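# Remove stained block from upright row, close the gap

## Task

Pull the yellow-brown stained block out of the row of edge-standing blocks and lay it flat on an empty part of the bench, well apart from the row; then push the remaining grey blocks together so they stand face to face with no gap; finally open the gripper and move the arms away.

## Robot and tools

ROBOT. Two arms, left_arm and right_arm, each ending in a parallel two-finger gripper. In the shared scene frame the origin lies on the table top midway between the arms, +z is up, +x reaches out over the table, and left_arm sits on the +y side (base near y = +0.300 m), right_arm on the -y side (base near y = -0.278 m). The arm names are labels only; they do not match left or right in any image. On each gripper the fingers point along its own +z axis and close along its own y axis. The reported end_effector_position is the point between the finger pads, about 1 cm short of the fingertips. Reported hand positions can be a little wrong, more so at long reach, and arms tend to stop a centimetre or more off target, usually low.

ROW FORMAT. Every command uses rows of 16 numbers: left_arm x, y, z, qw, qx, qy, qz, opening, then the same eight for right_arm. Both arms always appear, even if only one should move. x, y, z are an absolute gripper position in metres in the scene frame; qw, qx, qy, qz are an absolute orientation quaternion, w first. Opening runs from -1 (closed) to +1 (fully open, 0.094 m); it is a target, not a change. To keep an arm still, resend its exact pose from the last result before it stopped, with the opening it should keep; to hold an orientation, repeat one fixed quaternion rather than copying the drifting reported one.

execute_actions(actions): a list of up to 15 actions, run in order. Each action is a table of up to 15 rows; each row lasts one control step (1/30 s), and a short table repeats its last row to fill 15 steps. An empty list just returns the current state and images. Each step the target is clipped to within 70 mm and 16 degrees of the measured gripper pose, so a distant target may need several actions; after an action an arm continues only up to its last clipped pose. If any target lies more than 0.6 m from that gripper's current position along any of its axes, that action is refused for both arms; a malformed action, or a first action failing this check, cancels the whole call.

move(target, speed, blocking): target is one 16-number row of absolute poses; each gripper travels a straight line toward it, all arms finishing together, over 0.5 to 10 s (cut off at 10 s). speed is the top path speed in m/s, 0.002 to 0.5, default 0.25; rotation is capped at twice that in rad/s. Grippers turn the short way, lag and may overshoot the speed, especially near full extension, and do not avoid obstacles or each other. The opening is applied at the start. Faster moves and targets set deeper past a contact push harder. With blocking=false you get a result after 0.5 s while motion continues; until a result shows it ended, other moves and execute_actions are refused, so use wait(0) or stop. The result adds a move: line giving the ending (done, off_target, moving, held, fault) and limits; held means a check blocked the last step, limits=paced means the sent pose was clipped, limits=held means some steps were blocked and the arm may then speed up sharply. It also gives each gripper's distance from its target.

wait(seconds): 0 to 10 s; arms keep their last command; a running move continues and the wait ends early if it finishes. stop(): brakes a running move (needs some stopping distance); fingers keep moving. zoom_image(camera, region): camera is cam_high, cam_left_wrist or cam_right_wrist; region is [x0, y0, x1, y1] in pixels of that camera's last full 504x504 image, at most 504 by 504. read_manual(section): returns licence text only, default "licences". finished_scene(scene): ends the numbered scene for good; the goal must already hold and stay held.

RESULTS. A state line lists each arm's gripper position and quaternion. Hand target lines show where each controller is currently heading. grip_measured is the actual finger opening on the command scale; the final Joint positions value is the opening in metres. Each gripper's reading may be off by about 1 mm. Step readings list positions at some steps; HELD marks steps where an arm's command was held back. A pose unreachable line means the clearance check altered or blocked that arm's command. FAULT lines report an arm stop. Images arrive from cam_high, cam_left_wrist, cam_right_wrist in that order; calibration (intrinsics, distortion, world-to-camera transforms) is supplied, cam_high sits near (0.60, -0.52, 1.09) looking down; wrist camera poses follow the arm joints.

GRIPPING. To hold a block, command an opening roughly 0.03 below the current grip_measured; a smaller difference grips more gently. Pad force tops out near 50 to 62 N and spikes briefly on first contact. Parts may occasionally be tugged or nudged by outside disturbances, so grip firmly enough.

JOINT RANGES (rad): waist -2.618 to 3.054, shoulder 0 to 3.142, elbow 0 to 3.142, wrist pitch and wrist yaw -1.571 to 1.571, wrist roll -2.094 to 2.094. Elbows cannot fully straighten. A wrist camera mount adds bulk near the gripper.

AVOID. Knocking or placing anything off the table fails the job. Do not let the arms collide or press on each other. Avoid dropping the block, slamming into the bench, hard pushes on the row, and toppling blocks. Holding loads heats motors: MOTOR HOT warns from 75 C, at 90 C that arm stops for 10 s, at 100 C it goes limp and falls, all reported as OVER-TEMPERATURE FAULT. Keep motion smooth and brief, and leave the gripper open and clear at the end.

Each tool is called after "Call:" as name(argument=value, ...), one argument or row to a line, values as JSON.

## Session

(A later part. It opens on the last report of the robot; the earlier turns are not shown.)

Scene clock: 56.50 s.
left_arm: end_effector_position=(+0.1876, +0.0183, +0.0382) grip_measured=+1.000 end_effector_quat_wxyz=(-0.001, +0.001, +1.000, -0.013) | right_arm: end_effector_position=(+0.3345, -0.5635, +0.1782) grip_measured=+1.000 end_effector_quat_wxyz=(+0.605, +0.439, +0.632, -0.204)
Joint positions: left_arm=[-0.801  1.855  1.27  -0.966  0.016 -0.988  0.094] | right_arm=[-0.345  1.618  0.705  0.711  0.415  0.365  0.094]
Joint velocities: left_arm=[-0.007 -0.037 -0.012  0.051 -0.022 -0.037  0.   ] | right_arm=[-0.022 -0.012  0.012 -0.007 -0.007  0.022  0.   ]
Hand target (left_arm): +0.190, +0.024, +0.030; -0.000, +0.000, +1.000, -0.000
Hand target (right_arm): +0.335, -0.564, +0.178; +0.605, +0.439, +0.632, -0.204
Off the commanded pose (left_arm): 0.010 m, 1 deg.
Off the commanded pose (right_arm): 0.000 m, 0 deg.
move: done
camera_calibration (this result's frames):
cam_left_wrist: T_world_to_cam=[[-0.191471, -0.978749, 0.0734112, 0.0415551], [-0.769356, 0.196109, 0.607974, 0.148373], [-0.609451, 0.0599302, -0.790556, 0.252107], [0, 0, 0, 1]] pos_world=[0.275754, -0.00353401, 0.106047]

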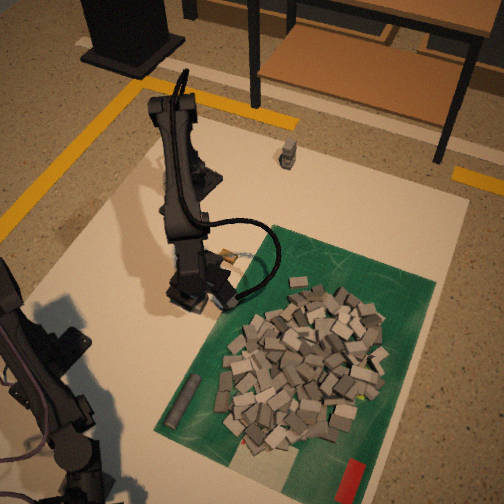

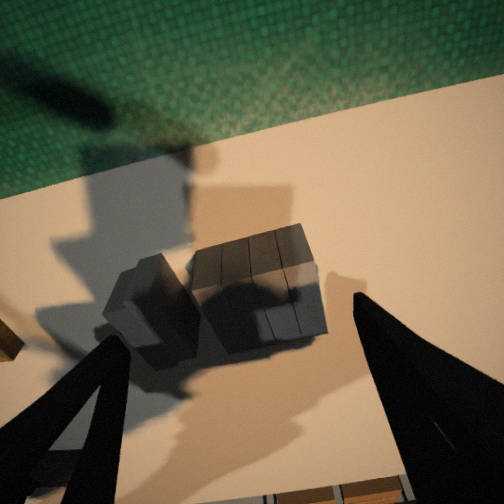

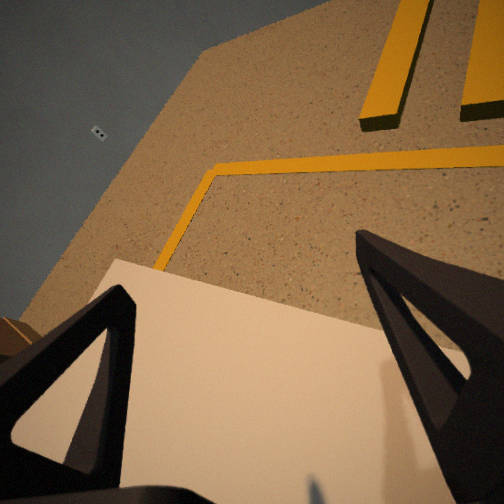

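Need about +6 mm in y.

Call:
move(
  target=[0.19,0.032,0.032,0,0,1,0,1, 0.3345,-0.5635,0.1782,0.605,0.439,0.632,-0.204,1],
  speed=0.03,
)

Call:
move(
  target=[0.19,0.031,0.010,0,0,1,0,1, 0.3345,-0.5635,0.1782,0.605,0.439,0.632,-0.204,1],
  speed=0.03,
)

Scene clock: 57.63 s.
left_arm: end_effector_position=(+0.1875, +0.0263, +0.0327) grip_measured=+1.000 end_effector_quat_wxyz=(-0.007, -0.000, +1.000, -0.005) | right_arm: end_effector_position=(+0.3345, -0.5635, +0.1782) grip_measured=+1.000 end_effector_quat_wxyz=(+0.605, +0.439, +0.632, -0.204)
Joint positions: left_arm=[-0.788  1.855  1.247 -0.962  0.016 -0.977  0.094] | right_arm=[-0.345  1.618  0.705  0.711  0.415  0.365  0.094]
Joint velocities: left_arm=[ 0.002 -0.027 -0.007 -0.022  0.037  0.022  0.   ] | right_arm=[ 0.002  0.012 -0.002 -0.007  0.022  0.051  0.   ]
Hand target (left_arm): +0.190, +0.032, +0.032; -0.000, -0.000, +1.000, +0.000
Hand target (right_arm): +0.335, -0.564, +0.178; +0.605, +0.439, +0.632, -0.204
Off the commanded pose (left_arm): 0.006 m, 1 deg.
Off the commanded pose (right_arm): 0.000 m, 0 deg.
move: done
camera_calibration (this result's frames):
cam_left_wrist: T_world_to_cam=[[-0.188927, -0.980177, 0.0596656, 0.0498124], [-0.763539, 0.184835, 0.618744, 0.148896], [-0.617506, 0.0713404, -0.783324, 0.248232], [0, 0, 0, 1]] pos_world=[0.276383, 0.00359488, 0.0993455]

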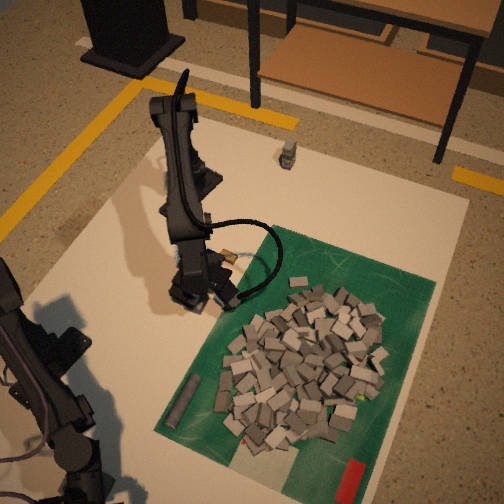

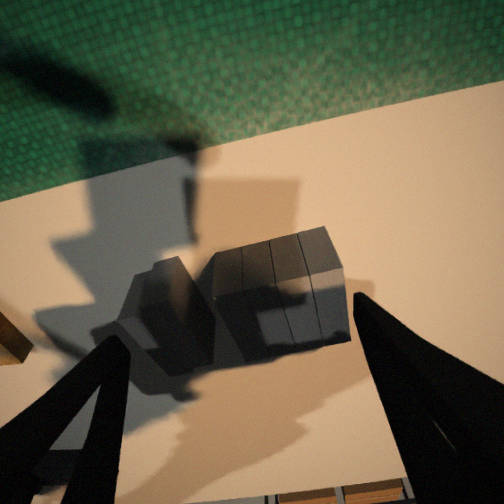

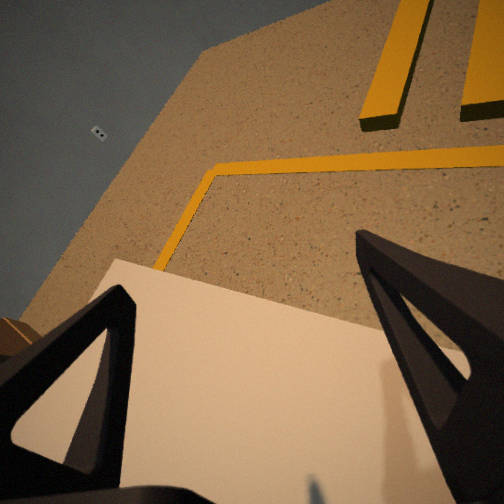

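Scene clock: 58.80 s.
left_arm: end_effector_position=(+0.1890, +0.0241, +0.0191) grip_measured=+1.000 end_effector_quat_wxyz=(-0.000, -0.000, +1.000, -0.014) | right_arm: end_effector_position=(+0.3345, -0.5635, +0.1782) grip_measured=+1.000 end_effector_quat_wxyz=(+0.605, +0.439, +0.632, -0.204)
Joint positions: left_arm=[-0.788  1.865  1.201 -0.883  0.016 -0.977  0.094] | right_arm=[-0.345  1.618  0.705  0.711  0.415  0.365  0.094]
Joint velocities: left_arm=[ 0.027  0.012  0.012  0.007 -0.051 -0.066  0.   ] | right_arm=[ 0.007  0.012 -0.012  0.007  0.007  0.007  0.   ]
Hand target (left_arm): +0.190, +0.031, +0.010; -0.000, +0.000, +1.000, +0.000
Hand target (right_arm): +0.335, -0.564, +0.178; +0.605, +0.439, +0.632, -0.204
Off the commanded pose (left_arm): 0.011 m, 2 deg.
Off the commanded pose (right_arm): 0.000 m, 0 deg.
move: off_target (left_arm)
camera_calibration (this result's frames):
cam_left_wrist: T_world_to_cam=[[-0.189796, -0.978893, 0.0758065, 0.0485568], [-0.77139, 0.196438, 0.605285, 0.160338], [-0.607401, 0.0564044, -0.792391, 0.237277], [0, 0, 0, 1]] pos_world=[0.277021, 0.00265203, 0.0872849]

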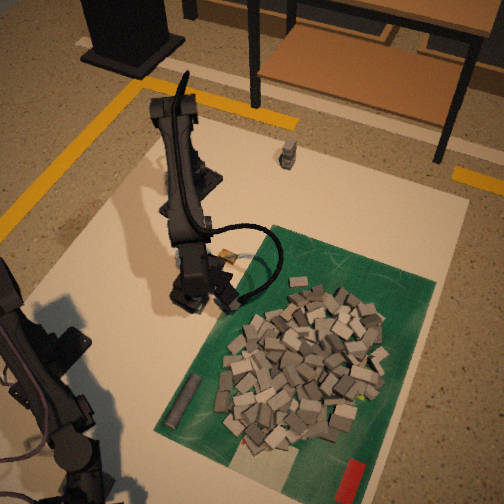

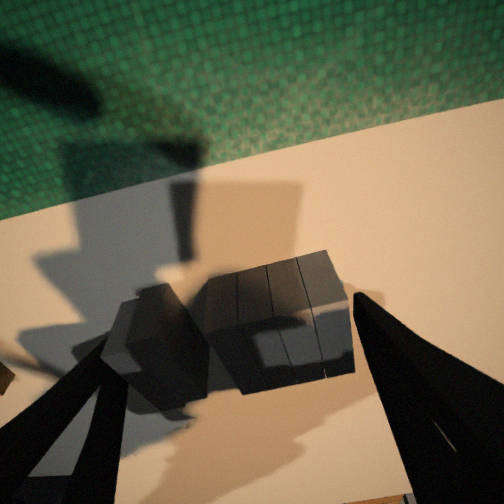

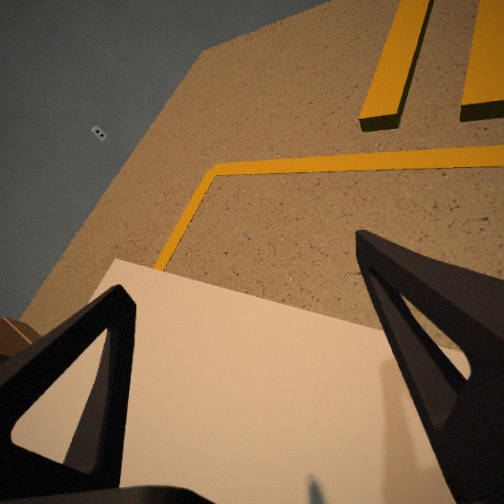

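Call:
move(
  target=[0.19,0.031,0.010,0,0,1,0,0.3, 0.3345,-0.5635,0.1782,0.605,0.439,0.632,-0.204,1],
)

Call:
move(
  target=[0.19,0.031,0.010,0,0,1,0,0.8, 0.3345,-0.5635,0.1782,0.605,0.439,0.632,-0.204,1],
)

Call:
move(
  target=[0.19,0.028,0.12,0,0,1,0,1, 0.3345,-0.5635,0.1782,0.605,0.439,0.632,-0.204,1],
  speed=0.1,
)

Scene clock: 60.00 s.
left_arm: end_effector_position=(+0.1896, +0.0226, +0.0192) grip_measured=+0.430 end_effector_quat_wxyz=(+0.001, +0.000, +1.000, -0.017) | right_arm: end_effector_position=(+0.3345, -0.5635, +0.1782) grip_measured=+1.000 end_effector_quat_wxyz=(+0.605, +0.439, +0.632, -0.204)
Joint positions: left_arm=[-0.788  1.865  1.201 -0.877  0.018 -0.976  0.067] | right_arm=[-0.345  1.618  0.705  0.711  0.415  0.365  0.094]
Joint velocities: left_arm=[ 0.002  0.007  0.012 -0.051  0.007 -0.051 -0.   ] | right_arm=[ 0.027  0.002 -0.017  0.037 -0.066 -0.051  0.   ]
Hand target (left_arm): +0.190, +0.031, +0.010; -0.000, +0.000, +1.000, +0.000
Hand target (right_arm): +0.335, -0.564, +0.178; +0.605, +0.439, +0.632, -0.204
Off the commanded pose (left_arm): 0.012 m, 2 deg.
Off the commanded pose (right_arm): 0.000 m, 0 deg.
move: off_target (left_arm)
camera_calibration (this result's frames):
cam_left_wrist: T_world_to_cam=[[-0.190723, -0.978237, 0.0817128, 0.0472449], [-0.772162, 0.200901, 0.602831, 0.16109], [-0.606127, 0.0518784, -0.793674, 0.237594], [0, 0, 0, 1]] pos_world=[0.27741, 0.00152773, 0.0876016]

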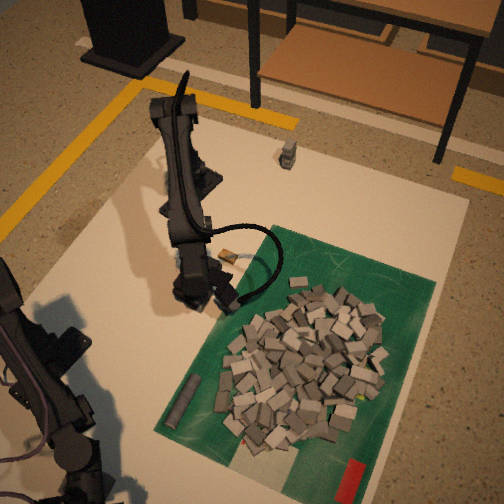

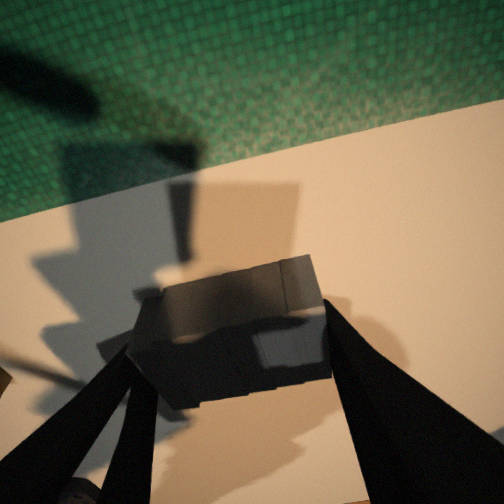

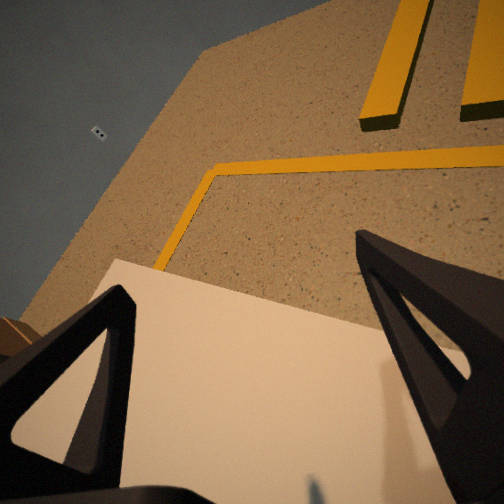

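Scene clock: 60.70 s.
left_arm: end_effector_position=(+0.1897, +0.0227, +0.0192) grip_measured=+0.798 end_effector_quat_wxyz=(+0.001, +0.000, +1.000, -0.017) | right_arm: end_effector_position=(+0.3345, -0.5635, +0.1782) grip_measured=+1.000 end_effector_quat_wxyz=(+0.605, +0.439, +0.632, -0.204)
Joint positions: left_arm=[-0.788  1.865  1.201 -0.877  0.017 -0.976  0.084] | right_arm=[-0.345  1.618  0.705  0.711  0.415  0.365  0.094]
Joint velocities: left_arm=[-0.012 -0.007  0.012  0.007  0.037 -0.022 -0.   ] | right_arm=[ 0.007 -0.012  0.002 -0.081  0.022 -0.051  0.   ]
Hand target (left_arm): +0.190, +0.031, +0.010; -0.000, -0.000, +1.000, -0.000
Hand target (right_arm): +0.335, -0.564, +0.178; +0.605, +0.439, +0.632, -0.204
Off the commanded pose (left_arm): 0.012 m, 2 deg.
Off the commanded pose (right_arm): 0.000 m, 0 deg.
move: off_target (left_arm)
camera_calibration (this result's frames):
cam_left_wrist: T_world_to_cam=[[-0.190768, -0.978296, 0.080905, 0.0474143], [-0.77274, 0.200488, 0.602227, 0.16133], [-0.605377, 0.0523669, -0.794214, 0.237544], [0, 0, 0, 1]] pos_world=[0.277515, 0.001601, 0.0876677]

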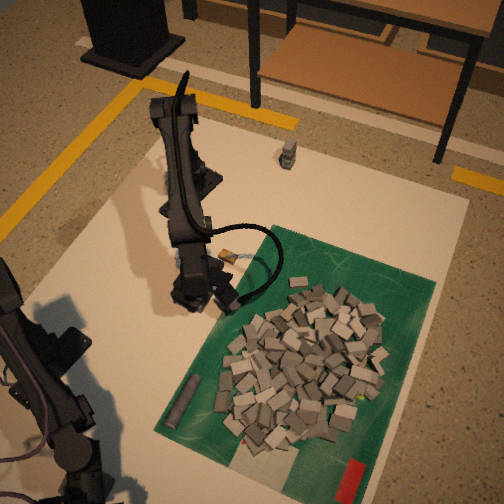

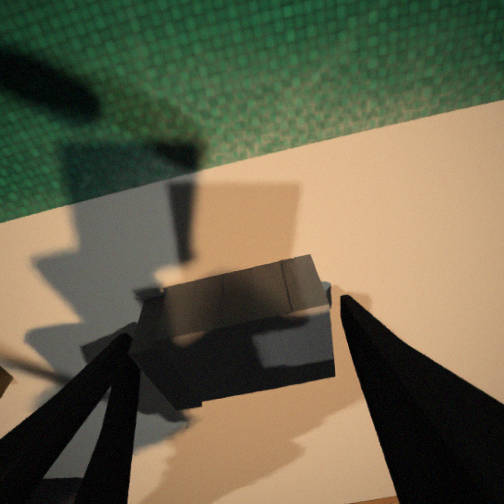

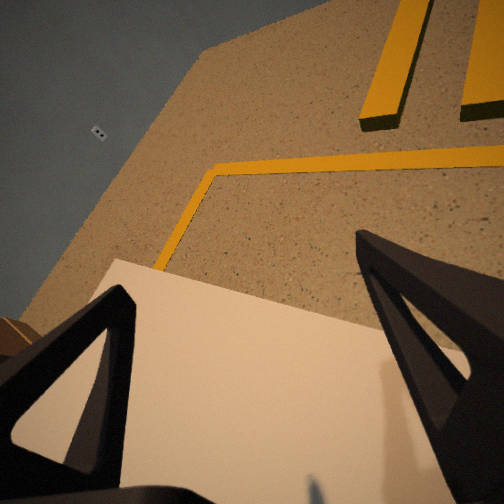

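Scene clock: 62.30 s.
left_arm: end_effector_position=(+0.1864, +0.0278, +0.1094) grip_measured=+1.000 end_effector_quat_wxyz=(-0.014, -0.000, +1.000, +0.005) | right_arm: end_effector_position=(+0.3345, -0.5635, +0.1782) grip_measured=+1.000 end_effector_quat_wxyz=(+0.605, +0.439, +0.632, -0.204)
Joint positions: left_arm=[-0.788  1.807  1.498 -1.285  0.017 -0.976  0.094] | right_arm=[-0.345  1.618  0.705  0.711  0.415  0.365  0.094]
Joint velocities: left_arm=[-0.022  0.002 -0.002 -0.125 -0.095  0.037  0.   ] | right_arm=[ 0.002  0.007 -0.002  0.022  0.037 -0.022  0.   ]
Hand target (left_arm): +0.190, +0.027, +0.120; +0.000, -0.000, +1.000, -0.000
Hand target (right_arm): +0.335, -0.564, +0.178; +0.605, +0.439, +0.632, -0.204
Off the commanded pose (left_arm): 0.011 m, 2 deg.
Off the commanded pose (right_arm): 0.000 m, 0 deg.
move: off_target (left_arm)
camera_calibration (this result's frames):
cam_left_wrist: T_world_to_cam=[[-0.188941, -0.981036, 0.0432443, 0.0483138], [-0.75458, 0.173227, 0.632931, 0.0973499], [-0.628419, 0.0869555, -0.772999, 0.307949], [0, 0, 0, 1]] pos_world=[0.276108, 0.00375604, 0.17434]

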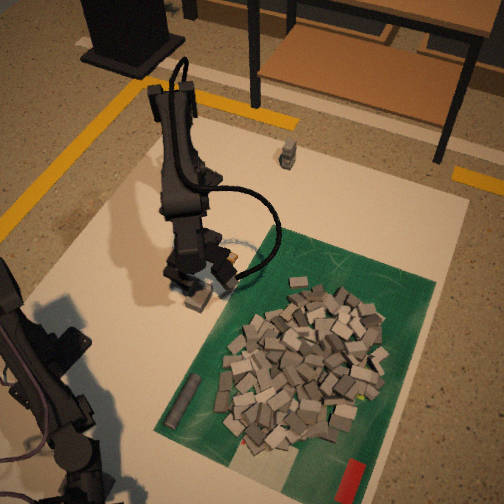

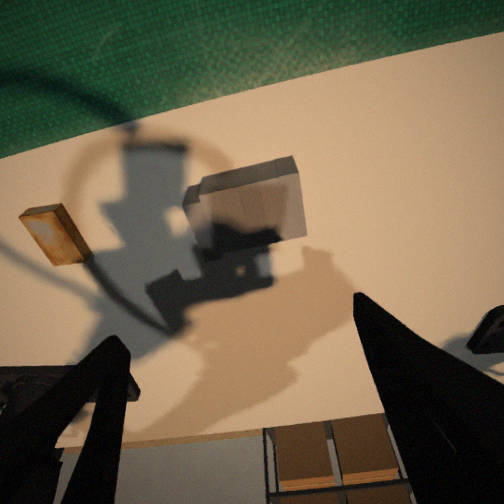

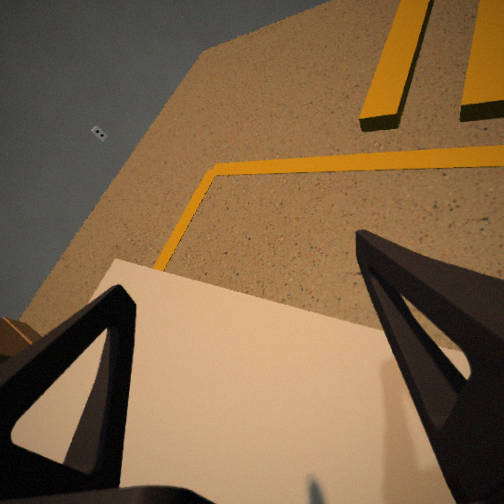

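Call:
finished_scene(
  scene=1,
)

The scene is finished: the task was done.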